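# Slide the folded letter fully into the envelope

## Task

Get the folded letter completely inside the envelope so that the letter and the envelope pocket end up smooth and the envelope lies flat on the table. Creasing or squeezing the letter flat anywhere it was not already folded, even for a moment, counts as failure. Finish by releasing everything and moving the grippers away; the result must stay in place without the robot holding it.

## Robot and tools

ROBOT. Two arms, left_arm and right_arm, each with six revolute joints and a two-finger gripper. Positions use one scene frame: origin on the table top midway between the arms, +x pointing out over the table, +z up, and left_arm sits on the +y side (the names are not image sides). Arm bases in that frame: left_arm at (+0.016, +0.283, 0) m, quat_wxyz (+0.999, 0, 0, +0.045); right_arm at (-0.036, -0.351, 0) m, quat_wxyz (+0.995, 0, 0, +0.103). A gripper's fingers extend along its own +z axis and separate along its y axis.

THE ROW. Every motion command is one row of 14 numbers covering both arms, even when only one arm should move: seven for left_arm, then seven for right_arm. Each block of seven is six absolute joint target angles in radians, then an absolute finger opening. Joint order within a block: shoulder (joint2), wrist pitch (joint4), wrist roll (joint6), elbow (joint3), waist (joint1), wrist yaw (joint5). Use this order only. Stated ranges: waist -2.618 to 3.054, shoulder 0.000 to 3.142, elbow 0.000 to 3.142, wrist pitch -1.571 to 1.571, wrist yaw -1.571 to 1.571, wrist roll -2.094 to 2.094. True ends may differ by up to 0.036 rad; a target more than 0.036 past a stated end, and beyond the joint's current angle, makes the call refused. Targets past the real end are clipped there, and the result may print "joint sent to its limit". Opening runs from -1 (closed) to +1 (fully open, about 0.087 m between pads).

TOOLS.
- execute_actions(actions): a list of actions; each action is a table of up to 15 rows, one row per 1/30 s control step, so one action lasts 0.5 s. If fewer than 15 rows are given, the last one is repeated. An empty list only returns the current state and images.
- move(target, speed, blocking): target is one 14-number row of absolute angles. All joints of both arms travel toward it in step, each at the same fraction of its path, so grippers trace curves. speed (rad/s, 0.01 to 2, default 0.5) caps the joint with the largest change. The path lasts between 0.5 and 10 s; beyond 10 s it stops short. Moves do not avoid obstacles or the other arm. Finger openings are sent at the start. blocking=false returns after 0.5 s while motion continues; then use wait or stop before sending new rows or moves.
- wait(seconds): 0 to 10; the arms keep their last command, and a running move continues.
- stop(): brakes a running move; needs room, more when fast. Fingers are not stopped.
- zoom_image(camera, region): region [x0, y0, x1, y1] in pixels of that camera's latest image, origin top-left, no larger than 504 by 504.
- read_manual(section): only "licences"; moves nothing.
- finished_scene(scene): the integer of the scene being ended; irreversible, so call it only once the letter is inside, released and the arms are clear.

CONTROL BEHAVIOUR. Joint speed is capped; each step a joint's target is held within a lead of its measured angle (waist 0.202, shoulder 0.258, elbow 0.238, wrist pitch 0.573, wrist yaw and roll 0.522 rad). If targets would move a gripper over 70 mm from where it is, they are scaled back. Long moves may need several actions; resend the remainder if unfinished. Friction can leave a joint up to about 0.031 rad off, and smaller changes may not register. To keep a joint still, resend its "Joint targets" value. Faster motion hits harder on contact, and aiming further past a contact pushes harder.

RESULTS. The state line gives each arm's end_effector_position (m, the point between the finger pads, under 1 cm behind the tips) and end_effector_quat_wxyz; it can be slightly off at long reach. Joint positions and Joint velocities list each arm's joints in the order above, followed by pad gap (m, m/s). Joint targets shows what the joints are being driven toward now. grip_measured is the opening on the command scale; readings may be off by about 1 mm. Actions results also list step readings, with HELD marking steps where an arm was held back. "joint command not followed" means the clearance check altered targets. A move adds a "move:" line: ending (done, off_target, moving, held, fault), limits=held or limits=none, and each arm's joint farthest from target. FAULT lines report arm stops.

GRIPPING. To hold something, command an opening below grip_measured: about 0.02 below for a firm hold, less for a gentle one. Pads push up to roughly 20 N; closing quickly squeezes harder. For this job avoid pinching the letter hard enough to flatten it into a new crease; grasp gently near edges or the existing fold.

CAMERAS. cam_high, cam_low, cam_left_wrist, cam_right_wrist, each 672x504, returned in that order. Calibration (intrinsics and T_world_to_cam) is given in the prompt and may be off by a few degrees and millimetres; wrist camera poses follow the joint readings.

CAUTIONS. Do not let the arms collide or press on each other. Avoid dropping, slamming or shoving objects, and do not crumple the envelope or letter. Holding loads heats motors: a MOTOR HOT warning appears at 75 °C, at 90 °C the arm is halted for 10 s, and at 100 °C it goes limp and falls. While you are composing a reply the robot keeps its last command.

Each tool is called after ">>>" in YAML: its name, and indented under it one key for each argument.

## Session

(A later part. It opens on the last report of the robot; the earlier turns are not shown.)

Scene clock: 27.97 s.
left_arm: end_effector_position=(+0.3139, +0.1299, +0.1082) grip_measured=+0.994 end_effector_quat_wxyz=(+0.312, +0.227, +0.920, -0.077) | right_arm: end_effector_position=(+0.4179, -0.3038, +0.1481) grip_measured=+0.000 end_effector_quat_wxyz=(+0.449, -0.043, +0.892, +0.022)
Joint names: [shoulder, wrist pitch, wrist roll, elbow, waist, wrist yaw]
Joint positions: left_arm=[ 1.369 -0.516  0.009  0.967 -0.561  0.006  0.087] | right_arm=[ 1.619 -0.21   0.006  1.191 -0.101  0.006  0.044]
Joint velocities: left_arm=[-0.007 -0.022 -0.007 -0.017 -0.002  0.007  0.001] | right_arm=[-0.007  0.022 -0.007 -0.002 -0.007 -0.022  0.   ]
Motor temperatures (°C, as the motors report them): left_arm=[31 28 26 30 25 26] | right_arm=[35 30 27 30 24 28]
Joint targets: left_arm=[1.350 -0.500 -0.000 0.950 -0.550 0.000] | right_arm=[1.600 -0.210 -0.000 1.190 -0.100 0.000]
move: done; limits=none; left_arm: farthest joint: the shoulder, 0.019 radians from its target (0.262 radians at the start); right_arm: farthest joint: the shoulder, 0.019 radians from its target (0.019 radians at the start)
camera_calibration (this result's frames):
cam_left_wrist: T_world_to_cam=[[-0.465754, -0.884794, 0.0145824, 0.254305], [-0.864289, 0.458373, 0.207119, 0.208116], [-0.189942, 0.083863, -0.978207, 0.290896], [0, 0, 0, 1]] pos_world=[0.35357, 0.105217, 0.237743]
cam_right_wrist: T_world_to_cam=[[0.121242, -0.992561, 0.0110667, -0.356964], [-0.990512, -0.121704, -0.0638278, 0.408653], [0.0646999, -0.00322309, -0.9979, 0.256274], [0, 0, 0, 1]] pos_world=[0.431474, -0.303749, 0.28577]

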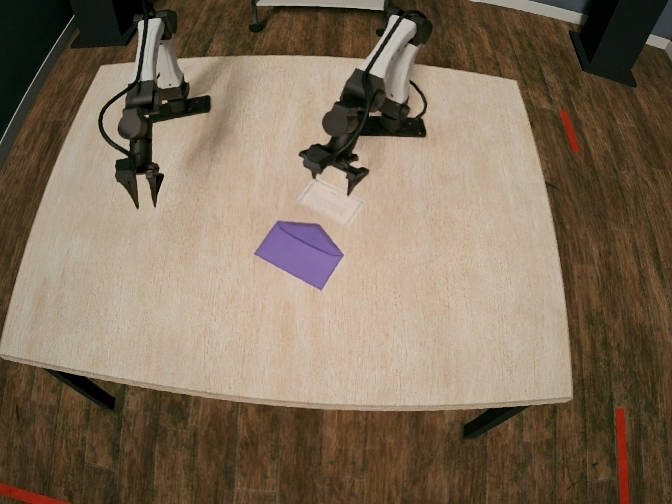

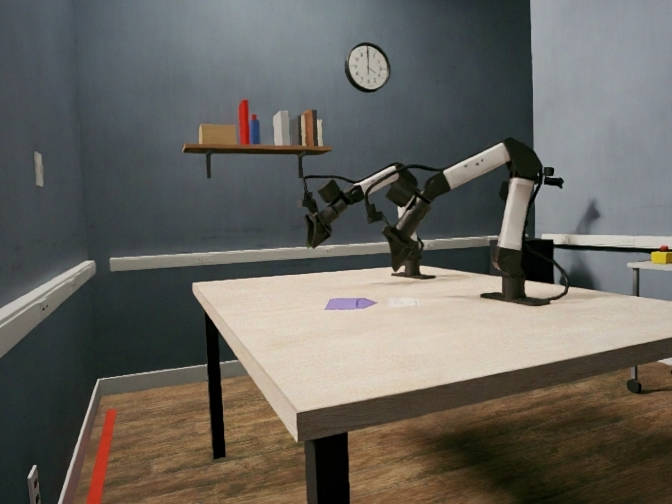

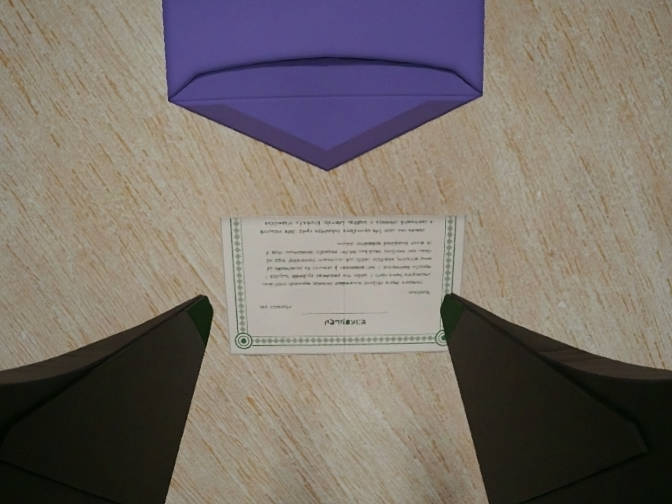

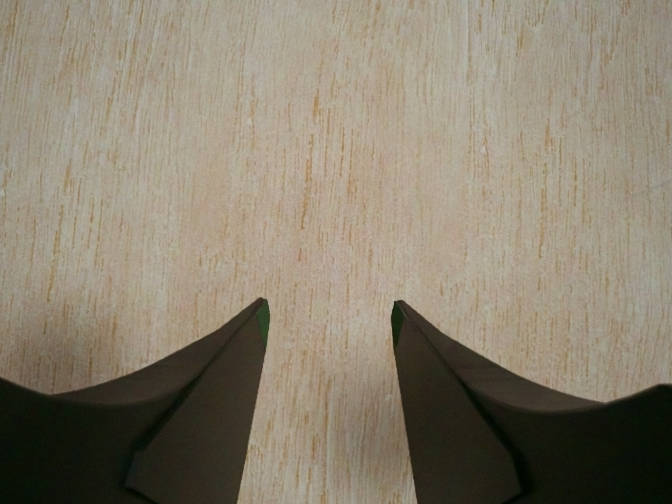

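>>> move:
  target: [1.42,-0.164,0,0.664,-0.6,0,1,2.3,-0.194,0,1.78,0.41,0,-1]
  speed: 0.4

>>> move:
  target: [1.52,-0.164,0,0.664,-0.6,0,1,2.375,-0.194,0,1.78,0.41,0,-1]
  speed: 0.08

>>> move:
  target: [1.52,-0.164,0,0.664,-0.6,0,0.9,2.375,-0.194,0,1.78,0.41,0,-1]

>>> zoom_image:
  camera: "cam_low"
  region: [300, 260, 440, 320]

Scene clock: 30.60 s.
left_arm: end_effector_position=(+0.2974, +0.1283, +0.0339) grip_measured=+0.994 end_effector_quat_wxyz=(+0.315, +0.239, +0.915, -0.082) | right_arm: end_effector_position=(+0.4468, -0.0086, +0.0391) grip_measured=-0.990 end_effector_quat_wxyz=(+0.385, -0.274, +0.873, +0.122)
Joint names: [shoulder, wrist pitch, wrist roll, elbow, waist, wrist yaw]
Joint positions: left_arm=[ 1.407 -0.18   0.009  0.68  -0.589  0.006  0.087] | right_arm=[ 2.292 -0.202  0.006  1.754  0.412  0.006  0.   ]
Joint velocities: left_arm=[-0.007  0.037  0.022 -0.017 -0.002 -0.037 -0.   ] | right_arm=[-0.007 -0.007 -0.051 -0.007 -0.017 -0.051 -0.   ]
Motor temperatures (°C, as the motors report them): left_arm=[31 28 26 30 25 26] | right_arm=[36 30 27 30 24 28]
Joint targets: left_arm=[1.420 -0.164 0.000 0.664 -0.600 0.000] | right_arm=[2.300 -0.194 -0.000 1.780 0.410 0.000]
move: off_target (right_arm); limits=none; left_arm: farthest joint: the elbow, 0.016 radians from its target (0.303 radians at the start); right_arm: farthest joint: the elbow, 0.026 radians from its target (0.589 radians at the start)
camera_calibration (this result's frames):
cam_left_wrist: T_world_to_cam=[[-0.490082, -0.871553, 0.0146796, 0.251795], [-0.853206, 0.483078, 0.196658, 0.203888], [-0.178489, 0.0838537, -0.980362, 0.211906], [0, 0, 0, 1]] pos_world=[0.335182, 0.103189, 0.163952]
cam_right_wrist: T_world_to_cam=[[0.593921, -0.804472, 0.0090678, -0.275697], [-0.80413, -0.593241, 0.037954, 0.374925], [-0.0251535, -0.0298334, -0.999238, 0.186585], [0, 0, 0, 1]] pos_world=[0.469924, 0.00619684, 0.174713]

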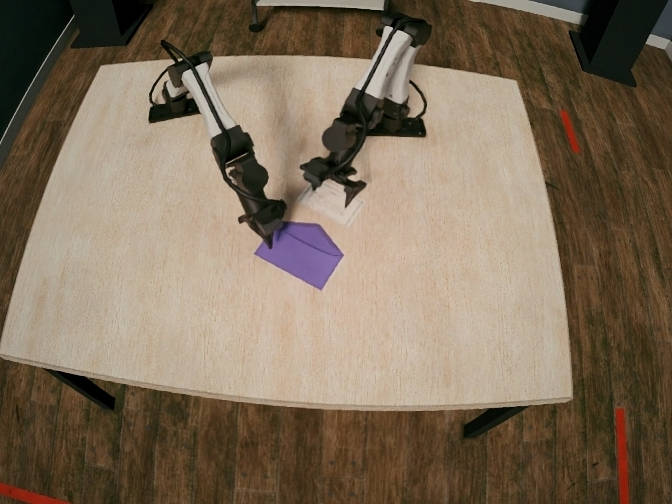

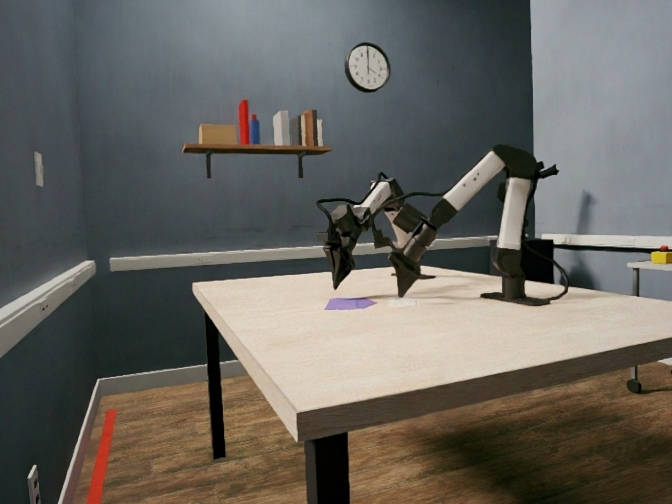

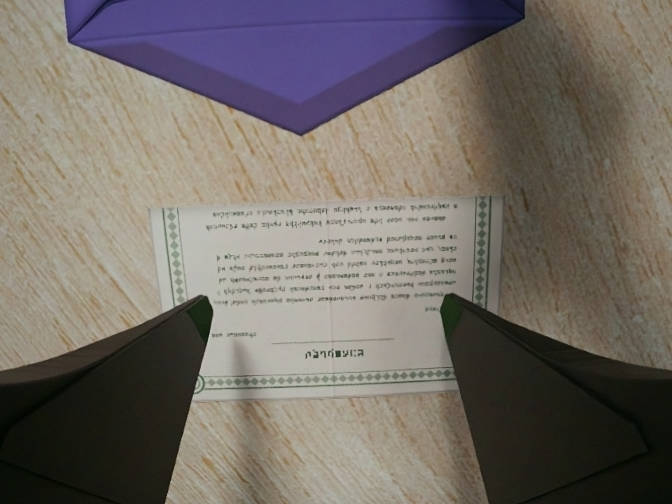

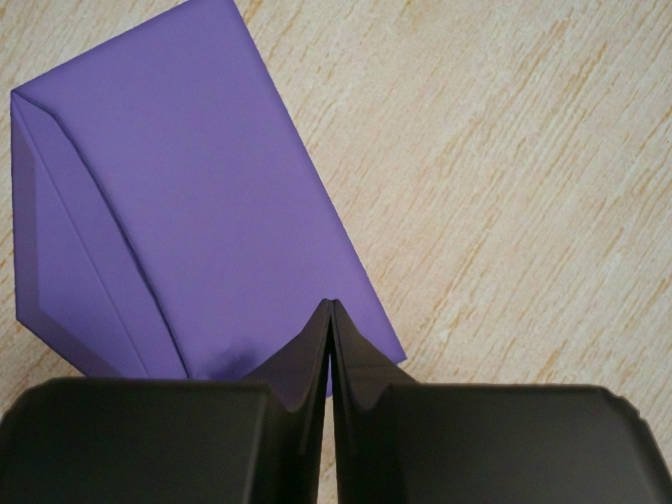

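Scene clock: 32.33 s.
left_arm: end_effector_position=(+0.2960, +0.1303, +0.0137) grip_measured=+0.994 end_effector_quat_wxyz=(+0.291, +0.240, +0.923, -0.073) | right_arm: end_effector_position=(+0.4439, -0.0106, +0.0062) grip_measured=-0.990 end_effector_quat_wxyz=(+0.361, -0.278, +0.883, +0.114)
Joint names: [shoulder, wrist pitch, wrist roll, elbow, waist, wrist yaw]
Joint positions: left_arm=[ 1.482 -0.16   0.009  0.68  -0.589  0.     0.087] | right_arm=[ 2.354 -0.2    0.006  1.76   0.412  0.006  0.   ]
Joint velocities: left_arm=[-0.007 -0.037 -0.022 -0.007 -0.002  0.007  0.   ] | right_arm=[-0.002  0.139  0.007 -0.007 -0.012 -0.037 -0.001]
Motor temperatures (°C, as the motors report them): left_arm=[30 29 26 30 25 26] | right_arm=[36 31 27 31 24 28]
Joint targets: left_arm=[1.520 -0.164 0.000 0.664 -0.600 0.000] | right_arm=[2.375 -0.194 0.000 1.780 0.410 0.000]
move: off_target (left_arm, right_arm); limits=none; left_arm: farthest joint: the shoulder, 0.038 radians from its target (0.113 radians at the start); right_arm: farthest joint: the shoulder, 0.021 radians from its target (0.083 radians at the start)
camera_calibration (this result's frames):
cam_left_wrist: T_world_to_cam=[[-0.48634, -0.873708, 0.0103492, 0.252367], [-0.84469, 0.473152, 0.250252, 0.203745], [-0.223544, 0.112966, -0.968125, 0.201046], [0, 0, 0, 1]] pos_world=[0.33978, 0.101382, 0.141039]
cam_right_wrist: T_world_to_cam=[[0.5943, -0.804203, 0.00808598, -0.275495], [-0.801261, -0.591201, 0.091994, 0.371104], [-0.0692014, -0.061151, -0.995727, 0.172737], [0, 0, 0, 1]] pos_world=[0.473031, 0.00840617, 0.140087]

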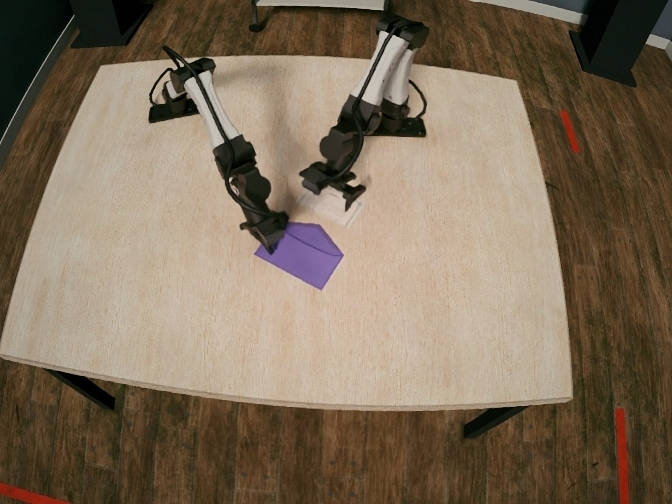

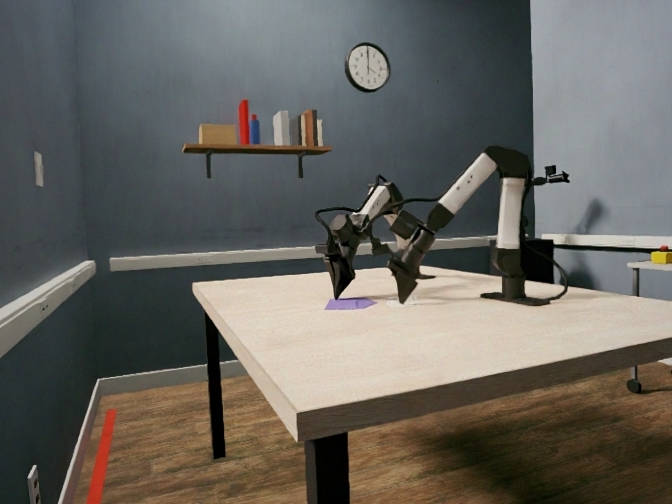

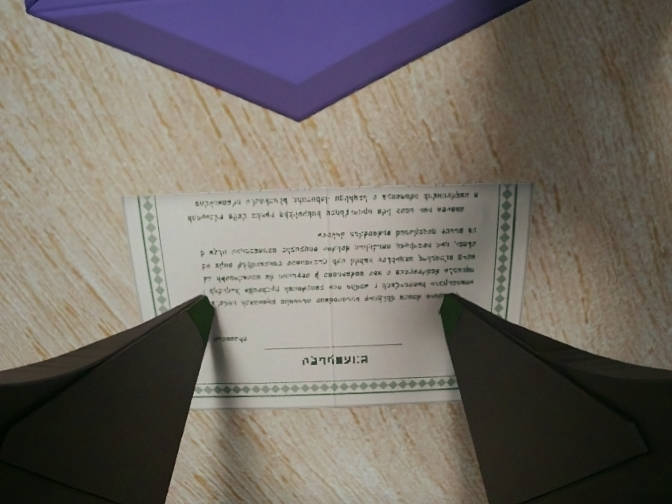

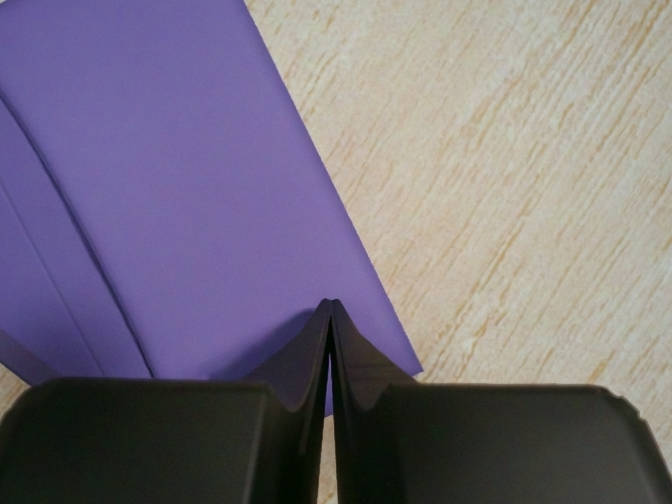

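Scene clock: 33.03 s.
left_arm: end_effector_position=(+0.2969, +0.1299, +0.0136) grip_measured=+0.900 end_effector_quat_wxyz=(+0.292, +0.240, +0.923, -0.073) | right_arm: end_effector_position=(+0.4439, -0.0106, +0.0062) grip_measured=-0.990 end_effector_quat_wxyz=(+0.361, -0.278, +0.883, +0.114)
Joint names: [shoulder, wrist pitch, wrist roll, elbow, waist, wrist yaw]
Joint positions: left_arm=[ 1.484 -0.154  0.009  0.68  -0.589 -0.     0.083] | right_arm=[ 2.354 -0.2    0.006  1.76   0.412  0.006  0.   ]
Joint velocities: left_arm=[-0.012 -0.081 -0.007  0.002 -0.007 -0.037 -0.001] | right_arm=[-0.017  0.007  0.037 -0.002  0.007  0.007  0.   ]
Motor temperatures (°C, as the motors report them): left_arm=[30 29 26 30 25 26] | right_arm=[37 31 27 31 24 28]
Joint targets: left_arm=[1.520 -0.164 0.000 0.664 -0.600 0.000] | right_arm=[2.375 -0.194 -0.000 1.780 0.410 -0.000]
move: off_target (left_arm, right_arm); limits=none; left_arm: farthest joint: the shoulder, 0.036 radians from its target (0.038 radians at the start); right_arm: farthest joint: the shoulder, 0.021 radians from its target (0.021 radians at the start)
camera_calibration (this result's frames):
cam_left_wrist: T_world_to_cam=[[-0.485988, -0.873912, 0.00969923, 0.252441], [-0.845638, 0.473009, 0.247303, 0.205068], [-0.220709, 0.111984, -0.96889, 0.200492], [0, 0, 0, 1]] pos_world=[0.340347, 0.10116, 0.141092]
cam_right_wrist: T_world_to_cam=[[0.5943, -0.804203, 0.00808598, -0.275495], [-0.801261, -0.591201, 0.091994, 0.371104], [-0.0692014, -0.061151, -0.995727, 0.172737], [0, 0, 0, 1]] pos_world=[0.473031, 0.00840617, 0.140087]

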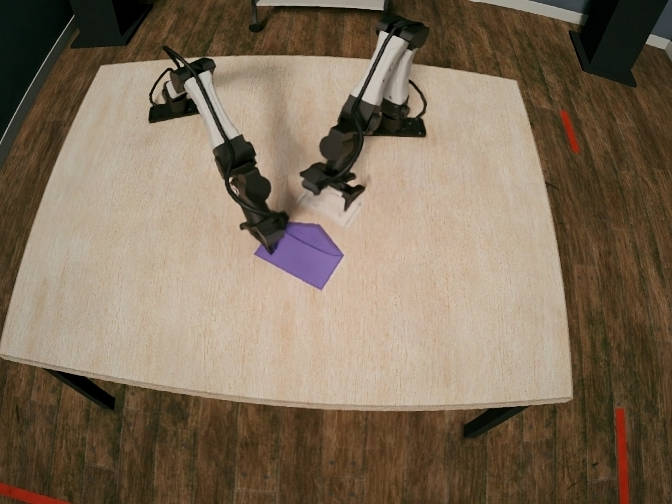

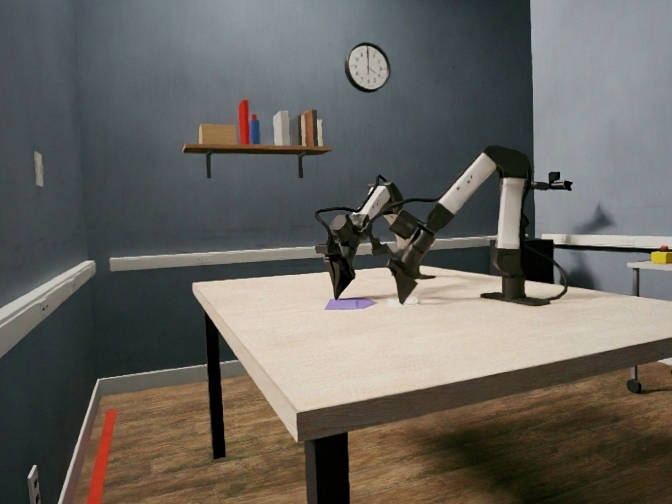

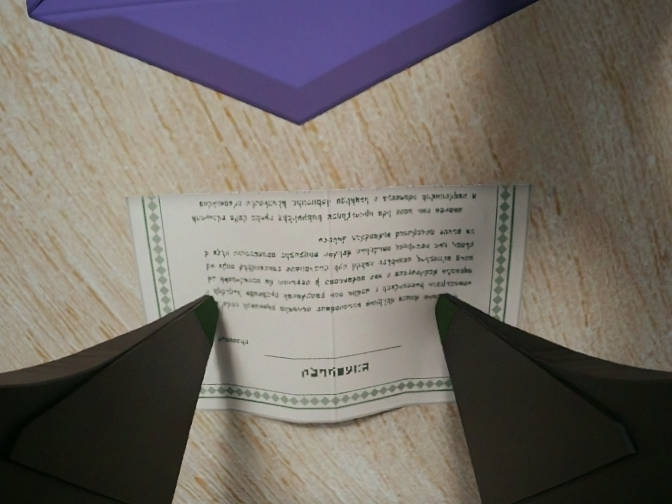

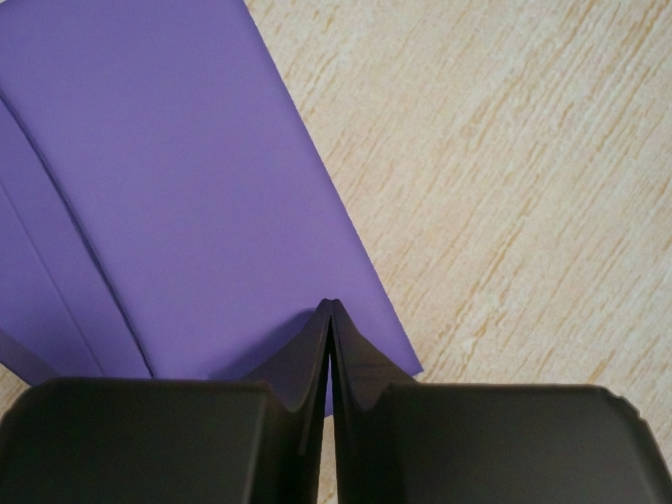

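Region (300, 260, 440, 320) of cam_low's 672x504 image, scaled by 3.600, with more detail than that image has; it fills the top 216 rows of this view, and the rest is white.

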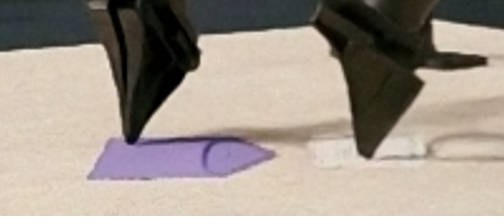

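>>> move:
  target: [1.68,-0.17,0,0.86,-0.55,0,0.9,2.375,-0.194,0,1.78,0.41,0,-1]
  speed: 0.06

Scene clock: 36.63 s.
left_arm: end_effector_position=(+0.3403, +0.1170, +0.0141) grip_measured=+0.900 end_effector_quat_wxyz=(+0.295, +0.228, +0.926, -0.069) | right_arm: end_effector_position=(+0.4439, -0.0106, +0.0062) grip_measured=-0.990 end_effector_quat_wxyz=(+0.361, -0.278, +0.883, +0.114)
Joint names: [shoulder, wrist pitch, wrist roll, elbow, waist, wrist yaw]
Joint positions: left_arm=[ 1.65  -0.152  0.009  0.846 -0.563 -0.     0.083] | right_arm=[ 2.354 -0.2    0.006  1.76   0.412  0.006  0.   ]
Joint velocities: left_arm=[ 0.007  0.037 -0.051  0.002  0.007 -0.095 -0.001] | right_arm=[-0.022 -0.051 -0.051  0.002  0.002  0.022 -0.001]
Motor temperatures (°C, as the motors report them): left_arm=[30 29 26 30 25 26] | right_arm=[38 31 27 31 24 28]
Joint targets: left_arm=[1.680 -0.170 0.000 0.860 -0.550 0.000] | right_arm=[2.375 -0.194 -0.000 1.780 0.410 0.000]
move: off_target (left_arm, right_arm); limits=none; left_arm: farthest joint: the shoulder, 0.030 radians from its target (0.196 radians at the start); right_arm: farthest joint: the shoulder, 0.021 radians from its target (0.021 radians at the start)
camera_calibration (this result's frames):
cam_left_wrist: T_world_to_cam=[[-0.46318, -0.886211, 0.00967792, 0.255908], [-0.858207, 0.451216, 0.244715, 0.25461], [-0.221236, 0.105042, -0.969547, 0.213035], [0, 0, 0, 1]] pos_world=[0.38417, 0.0895273, 0.141764]
cam_right_wrist: T_world_to_cam=[[0.5943, -0.804203, 0.00808598, -0.275495], [-0.801261, -0.591201, 0.091994, 0.371104], [-0.0692014, -0.061151, -0.995727, 0.172737], [0, 0, 0, 1]] pos_world=[0.473031, 0.00840617, 0.140087]

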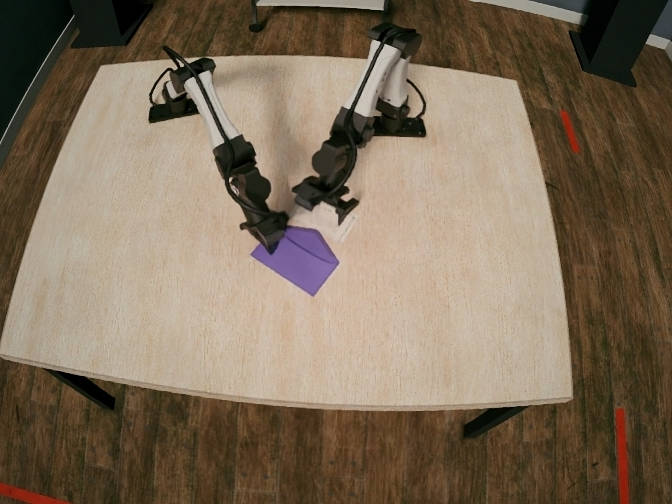

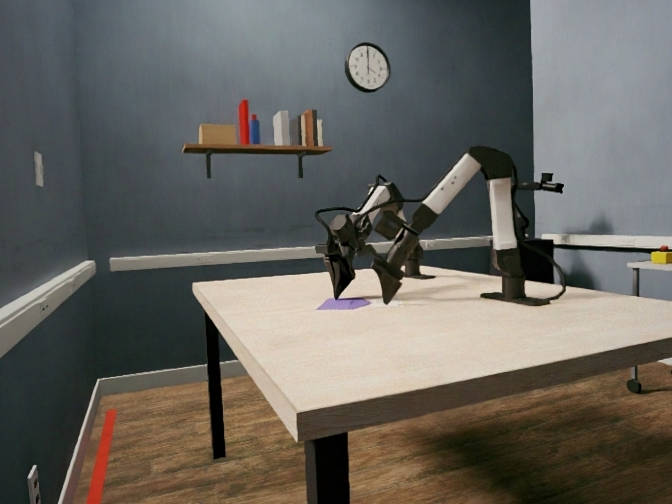

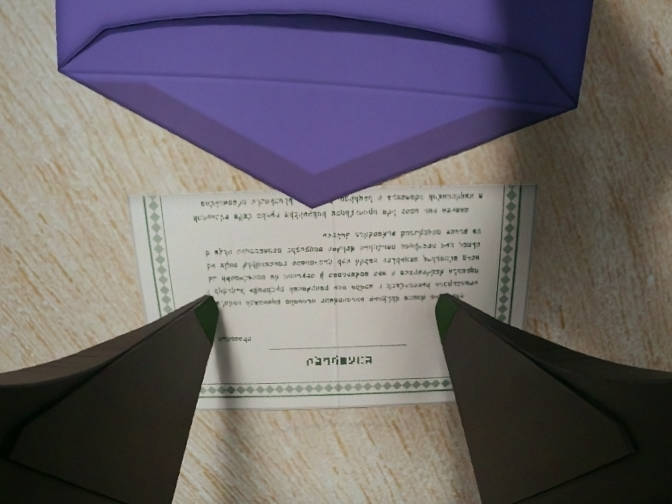

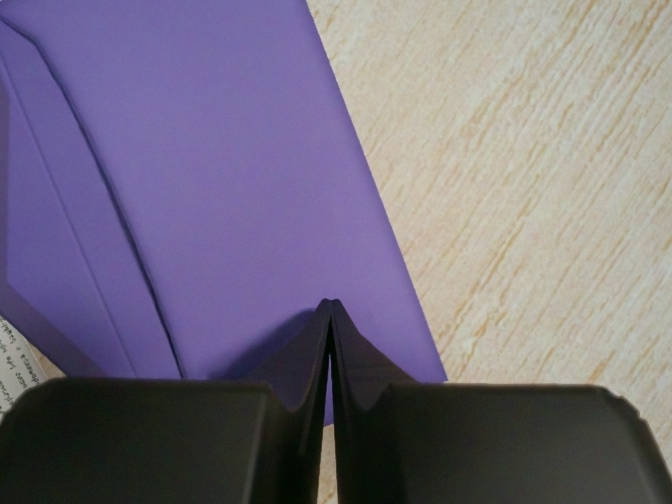

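>>> move:
  target: [1.61,-0.17,0,0.77,-0.55,0,0.9,2.395,-0.194,0,1.76,0.41,0,-1]
  speed: 0.06

>>> move:
  target: [1.6,-0.16,0,0.9,-0.56,0,0.9,2.395,-0.194,0,1.76,0.41,0,-1]
  speed: 0.2

>>> move:
  target: [1.735,-0.16,0,0.9,-0.56,0,1,2.395,-0.194,0,1.76,0.41,0,-1]
  speed: 0.1

>>> move:
  target: [1.735,-0.16,0,0.9,-0.56,0,0.88,2.395,-0.194,0,1.76,0.41,0,-1]

Scene clock: 38.47 s.
left_arm: end_effector_position=(+0.3337, +0.1204, +0.0140) grip_measured=+0.900 end_effector_quat_wxyz=(+0.300, +0.227, +0.924, -0.071) | right_arm: end_effector_position=(+0.4459, -0.0092, +0.0052) grip_measured=-0.990 end_effector_quat_wxyz=(+0.365, -0.277, +0.881, +0.115)
Joint names: [shoulder, wrist pitch, wrist roll, elbow, waist, wrist yaw]
Joint positions: left_arm=[ 1.617 -0.131  0.009  0.804 -0.563 -0.     0.083] | right_arm=[ 2.359 -0.186  0.006  1.76   0.412  0.006  0.   ]
Joint velocities: left_arm=[-0.012 -0.022  0.037  0.017  0.002  0.022 -0.001] | right_arm=[-0.002 -0.051 -0.022 -0.002 -0.002 -0.095 -0.   ]
Motor temperatures (°C, as the motors report them): left_arm=[30 29 26 30 25 26] | right_arm=[39 31 27 31 24 28]
Joint targets: left_arm=[1.610 -0.170 0.000 0.770 -0.550 0.000] | right_arm=[2.395 -0.194 0.000 1.760 0.410 0.000]
move: off_target (left_arm, right_arm); limits=none; left_arm: farthest joint: the wrist pitch, 0.039 radians from its target (0.018 radians at the start); right_arm: farthest joint: the shoulder, 0.036 radians from its target (0.041 radians at the start)
camera_calibration (this result's frames):
cam_left_wrist: T_world_to_cam=[[-0.463282, -0.886159, 0.00958272, 0.255879], [-0.860722, 0.452505, 0.233233, 0.248298], [-0.211017, 0.0998044, -0.972374, 0.208409], [0, 0, 0, 1]] pos_world=[0.376238, 0.0935931, 0.142288]
cam_right_wrist: T_world_to_cam=[[0.594239, -0.804246, 0.00825367, -0.275506], [-0.801913, -0.591665, 0.0828751, 0.373929], [-0.0617686, -0.0558663, -0.996526, 0.16878], [0, 0, 0, 1]] pos_world=[0.474, 0.00909516, 0.139478]

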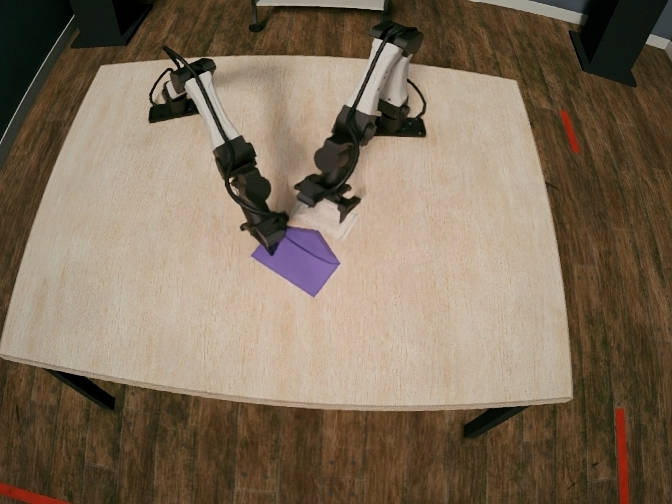

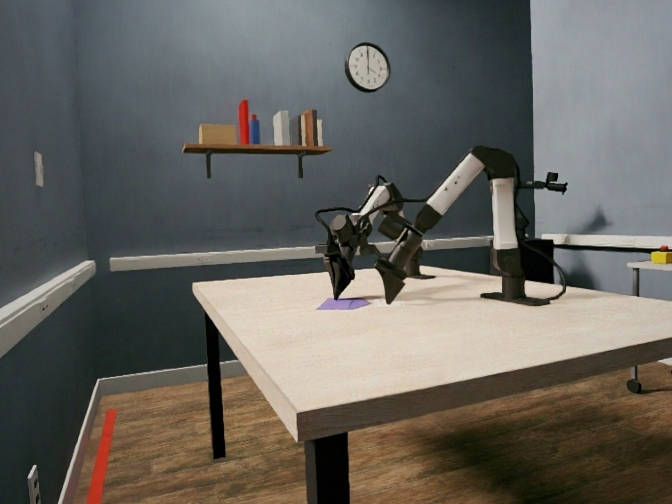

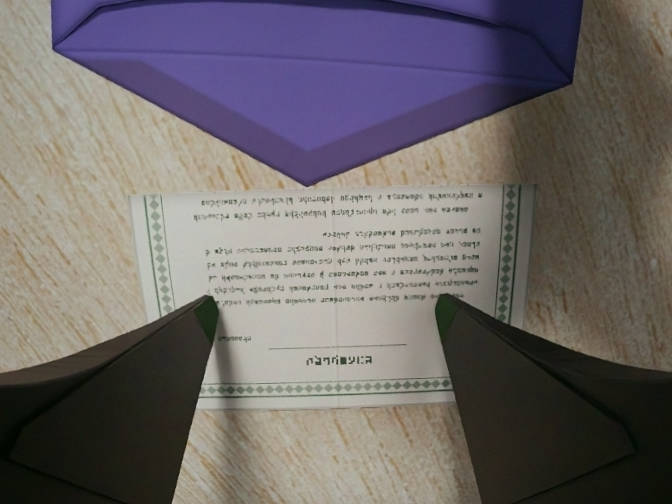

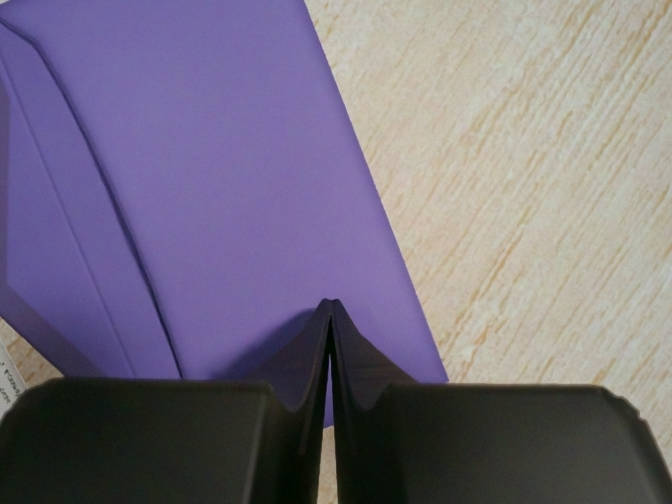

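Scene clock: 39.50 s.
left_arm: end_effector_position=(+0.3527, +0.1106, +0.0365) grip_measured=+0.900 end_effector_quat_wxyz=(+0.324, +0.225, +0.916, -0.077) | right_arm: end_effector_position=(+0.4462, -0.0090, +0.0055) grip_measured=-0.990 end_effector_quat_wxyz=(+0.366, -0.277, +0.881, +0.115)
Joint names: [shoulder, wrist pitch, wrist roll, elbow, waist, wrist yaw]
Joint positions: left_arm=[ 1.617 -0.153  0.009  0.878 -0.563 -0.     0.083] | right_arm=[ 2.359 -0.184  0.006  1.76   0.412  0.006  0.   ]
Joint velocities: left_arm=[-0.002  0.007 -0.022  0.002 -0.002  0.022 -0.001] | right_arm=[ 0.022  0.007 -0.007 -0.007 -0.007 -0.007  0.   ]
Motor temperatures (°C, as the motors report them): left_arm=[30 29 26 30 25 26] | right_arm=[39 31 27 31 24 28]
Joint targets: left_arm=[1.600 -0.160 0.000 0.900 -0.560 -0.000] | right_arm=[2.395 -0.194 -0.000 1.760 0.410 -0.000]
move: off_target (left_arm, right_arm); limits=none; left_arm: farthest joint: the elbow, 0.022 radians from its target (0.096 radians at the start); right_arm: farthest joint: the shoulder, 0.036 radians from its target (0.036 radians at the start)
camera_calibration (this result's frames):
cam_left_wrist: T_world_to_cam=[[-0.463721, -0.885934, 0.00914286, 0.255983], [-0.870444, 0.457488, 0.181744, 0.268608], [-0.165196, 0.0763201, -0.983303, 0.222066], [0, 0, 0, 1]] pos_world=[0.389197, 0.086951, 0.1672]
cam_right_wrist: T_world_to_cam=[[0.594226, -0.804255, 0.00828852, -0.27551], [-0.802041, -0.591755, 0.0809744, 0.374363], [-0.0602193, -0.0547648, -0.996682, 0.168412], [0, 0, 0, 1]] pos_world=[0.474111, 0.00917401, 0.139823]

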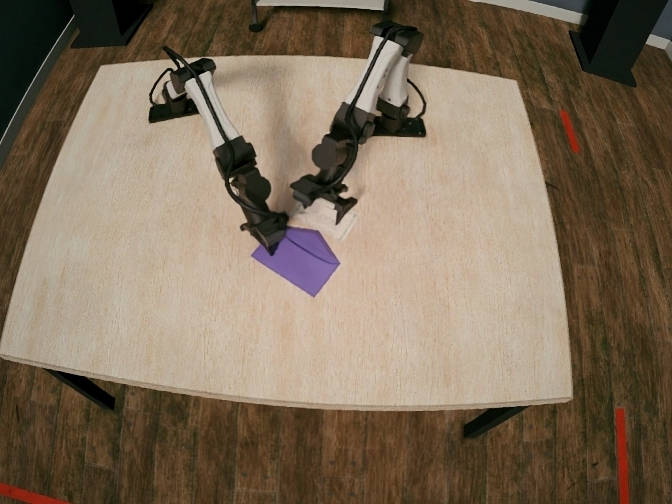

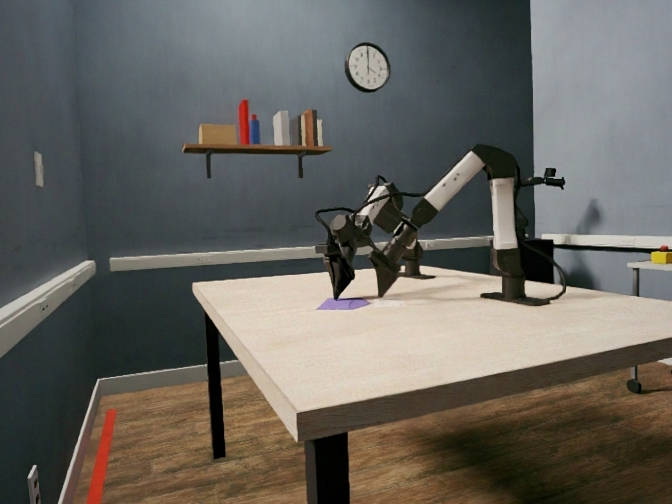

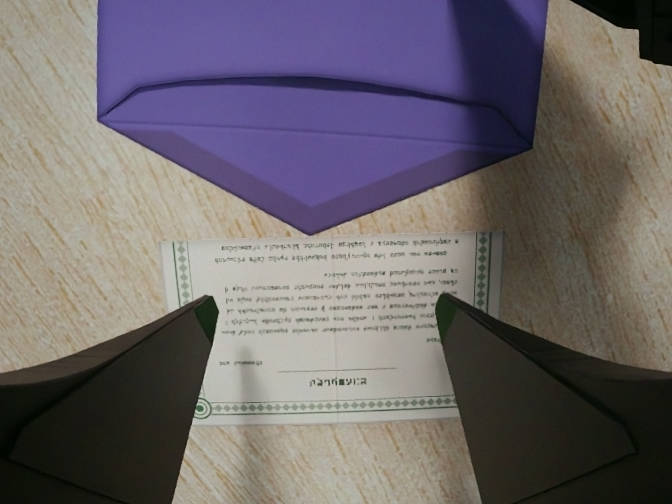

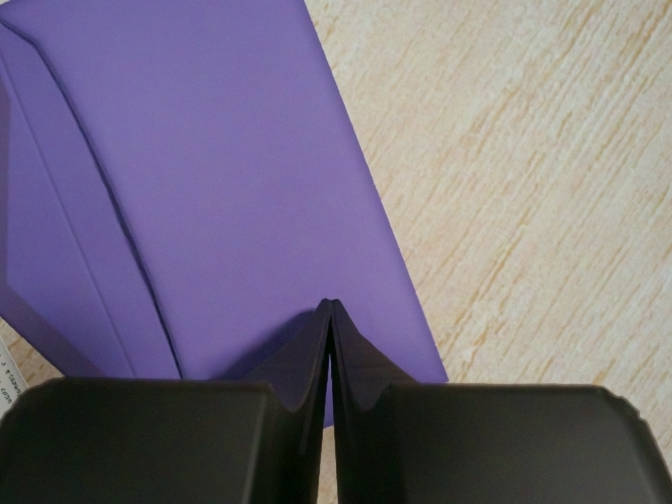

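Scene clock: 40.97 s.
left_arm: end_effector_position=(+0.3520, +0.1110, +0.0137) grip_measured=+0.994 end_effector_quat_wxyz=(+0.297, +0.227, +0.925, -0.070) | right_arm: end_effector_position=(+0.4463, -0.0089, +0.0056) grip_measured=-0.990 end_effector_quat_wxyz=(+0.366, -0.277, +0.881, +0.115)
Joint names: [shoulder, wrist pitch, wrist roll, elbow, waist, wrist yaw]
Joint positions: left_arm=[ 1.695 -0.148  0.009  0.893 -0.563 -0.     0.087] | right_arm=[ 2.359 -0.183  0.006  1.76   0.412  0.006  0.   ]
Joint velocities: left_arm=[ 0.002 -0.066 -0.007 -0.007 -0.007  0.022 -0.001] | right_arm=[-0.007 -0.051  0.037  0.002 -0.002 -0.066  0.   ]
Motor temperatures (°C, as the motors report them): left_arm=[30 29 26 31 25 26] | right_arm=[40 31 27 31 24 28]
Joint targets: left_arm=[1.735 -0.160 -0.000 0.900 -0.560 0.000] | right_arm=[2.395 -0.194 0.000 1.760 0.410 -0.000]
move: off_target (left_arm, right_arm); limits=none; left_arm: farthest joint: the shoulder, 0.040 radians from its target (0.118 radians at the start); right_arm: farthest joint: the shoulder, 0.036 radians from its target (0.036 radians at the start)
camera_calibration (this result's frames):
cam_left_wrist: T_world_to_cam=[[-0.463223, -0.886189, 0.00963816, 0.25603], [-0.859276, 0.451764, 0.239904, 0.267797], [-0.216954, 0.102847, -0.970749, 0.214593], [0, 0, 0, 1]] pos_world=[0.395268, 0.0838397, 0.141602]
cam_right_wrist: T_world_to_cam=[[0.594224, -0.804257, 0.00829548, -0.275511], [-0.802066, -0.591773, 0.0805943, 0.37445], [-0.0599095, -0.0545445, -0.996712, 0.168338], [0, 0, 0, 1]] pos_world=[0.474133, 0.00918974, 0.139892]

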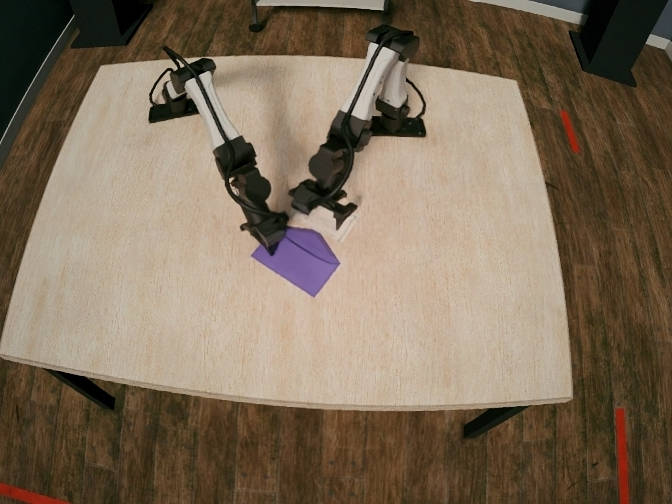

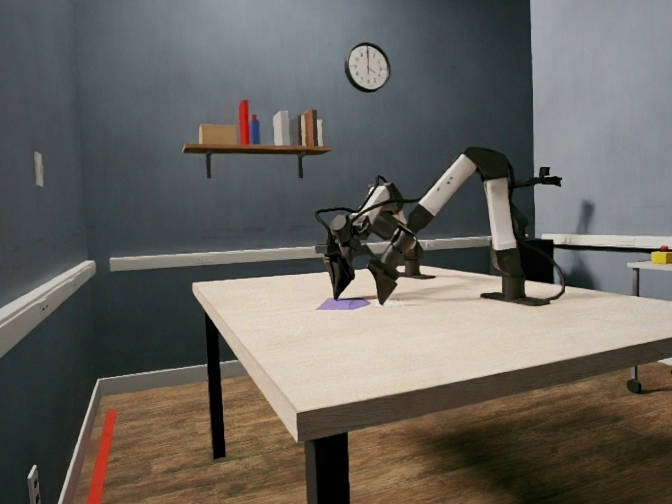

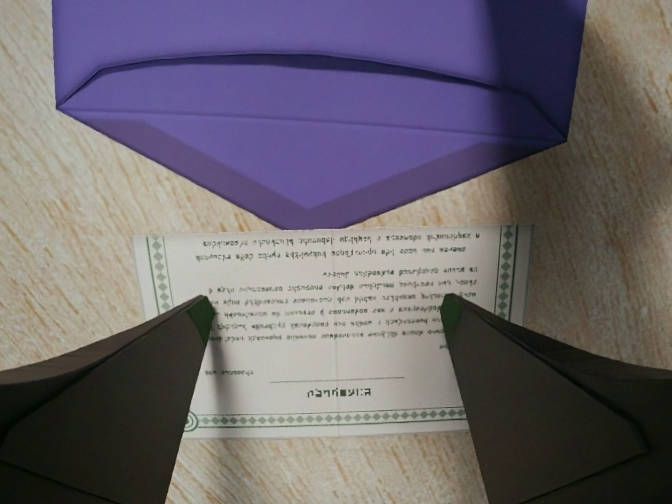

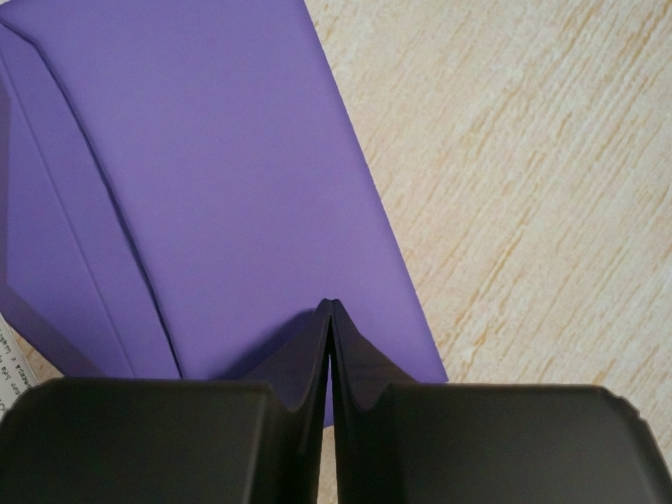

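Scene clock: 41.67 s.
left_arm: end_effector_position=(+0.3530, +0.1105, +0.0139) grip_measured=+0.880 end_effector_quat_wxyz=(+0.299, +0.227, +0.924, -0.070) | right_arm: end_effector_position=(+0.4464, -0.0089, +0.0056) grip_measured=-0.990 end_effector_quat_wxyz=(+0.367, -0.277, +0.881, +0.116)
Joint names: [shoulder, wrist pitch, wrist roll, elbow, waist, wrist yaw]
Joint positions: left_arm=[ 1.696 -0.143  0.009  0.893 -0.563 -0.001  0.082] | right_arm=[ 2.359 -0.183  0.006  1.76   0.412  0.006  0.   ]
Joint velocities: left_arm=[-0.002 -0.022 -0.037 -0.002  0.007 -0.022  0.001] | right_arm=[ 0.007  0.051 -0.037  0.012 -0.002  0.037  0.001]
Motor temperatures (°C, as the motors report them): left_arm=[30 29 26 31 25 26] | right_arm=[40 31 27 31 24 28]
Joint targets: left_arm=[1.735 -0.160 0.000 0.900 -0.560 -0.000] | right_arm=[2.395 -0.194 0.000 1.760 0.410 -0.000]
move: off_target (left_arm, right_arm); limits=none; left_arm: farthest joint: the shoulder, 0.039 radians from its target (0.040 radians at the start); right_arm: farthest joint: the shoulder, 0.036 radians from its target (0.036 radians at the start)
camera_calibration (this result's frames):
cam_left_wrist: T_world_to_cam=[[-0.463066, -0.886275, 0.00929178, 0.256063], [-0.860378, 0.452004, 0.235461, 0.269316], [-0.212883, 0.101039, -0.971839, 0.213877], [0, 0, 0, 1]] pos_world=[0.395819, 0.0836005, 0.142062]
cam_right_wrist: T_world_to_cam=[[0.594221, -0.804259, 0.00830245, -0.275511], [-0.802091, -0.591791, 0.0802141, 0.374536], [-0.0595996, -0.0543242, -0.996743, 0.168264], [0, 0, 0, 1]] pos_world=[0.474155, 0.00920545, 0.139961]

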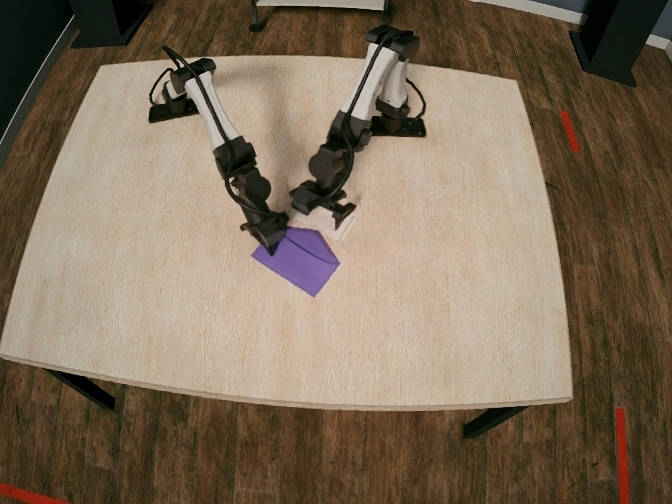

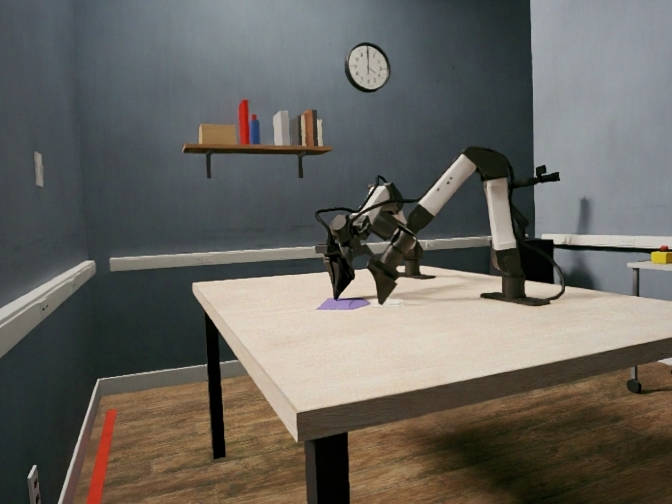

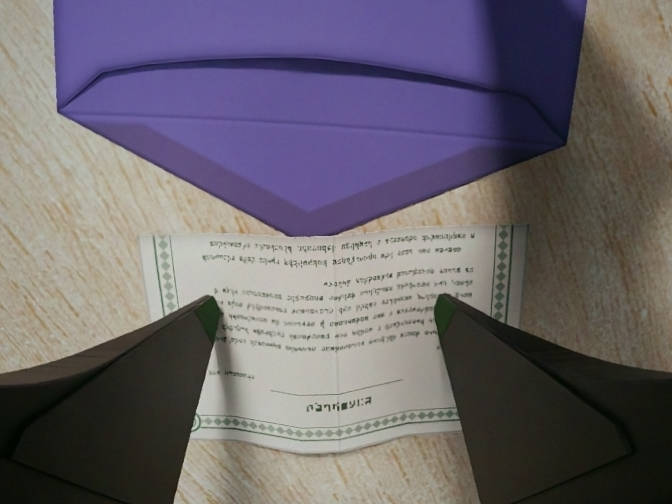

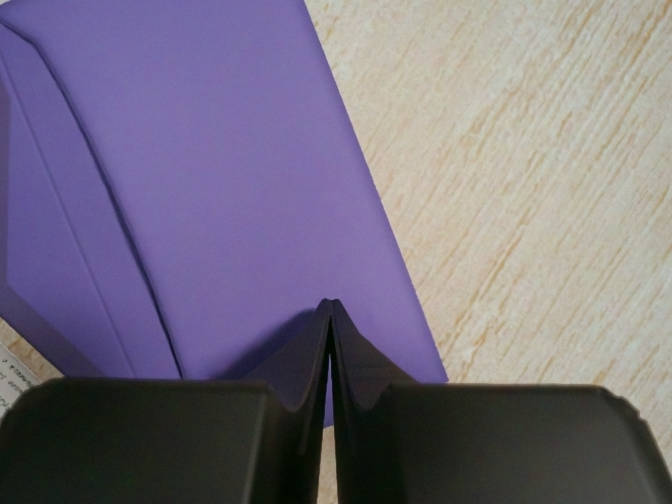

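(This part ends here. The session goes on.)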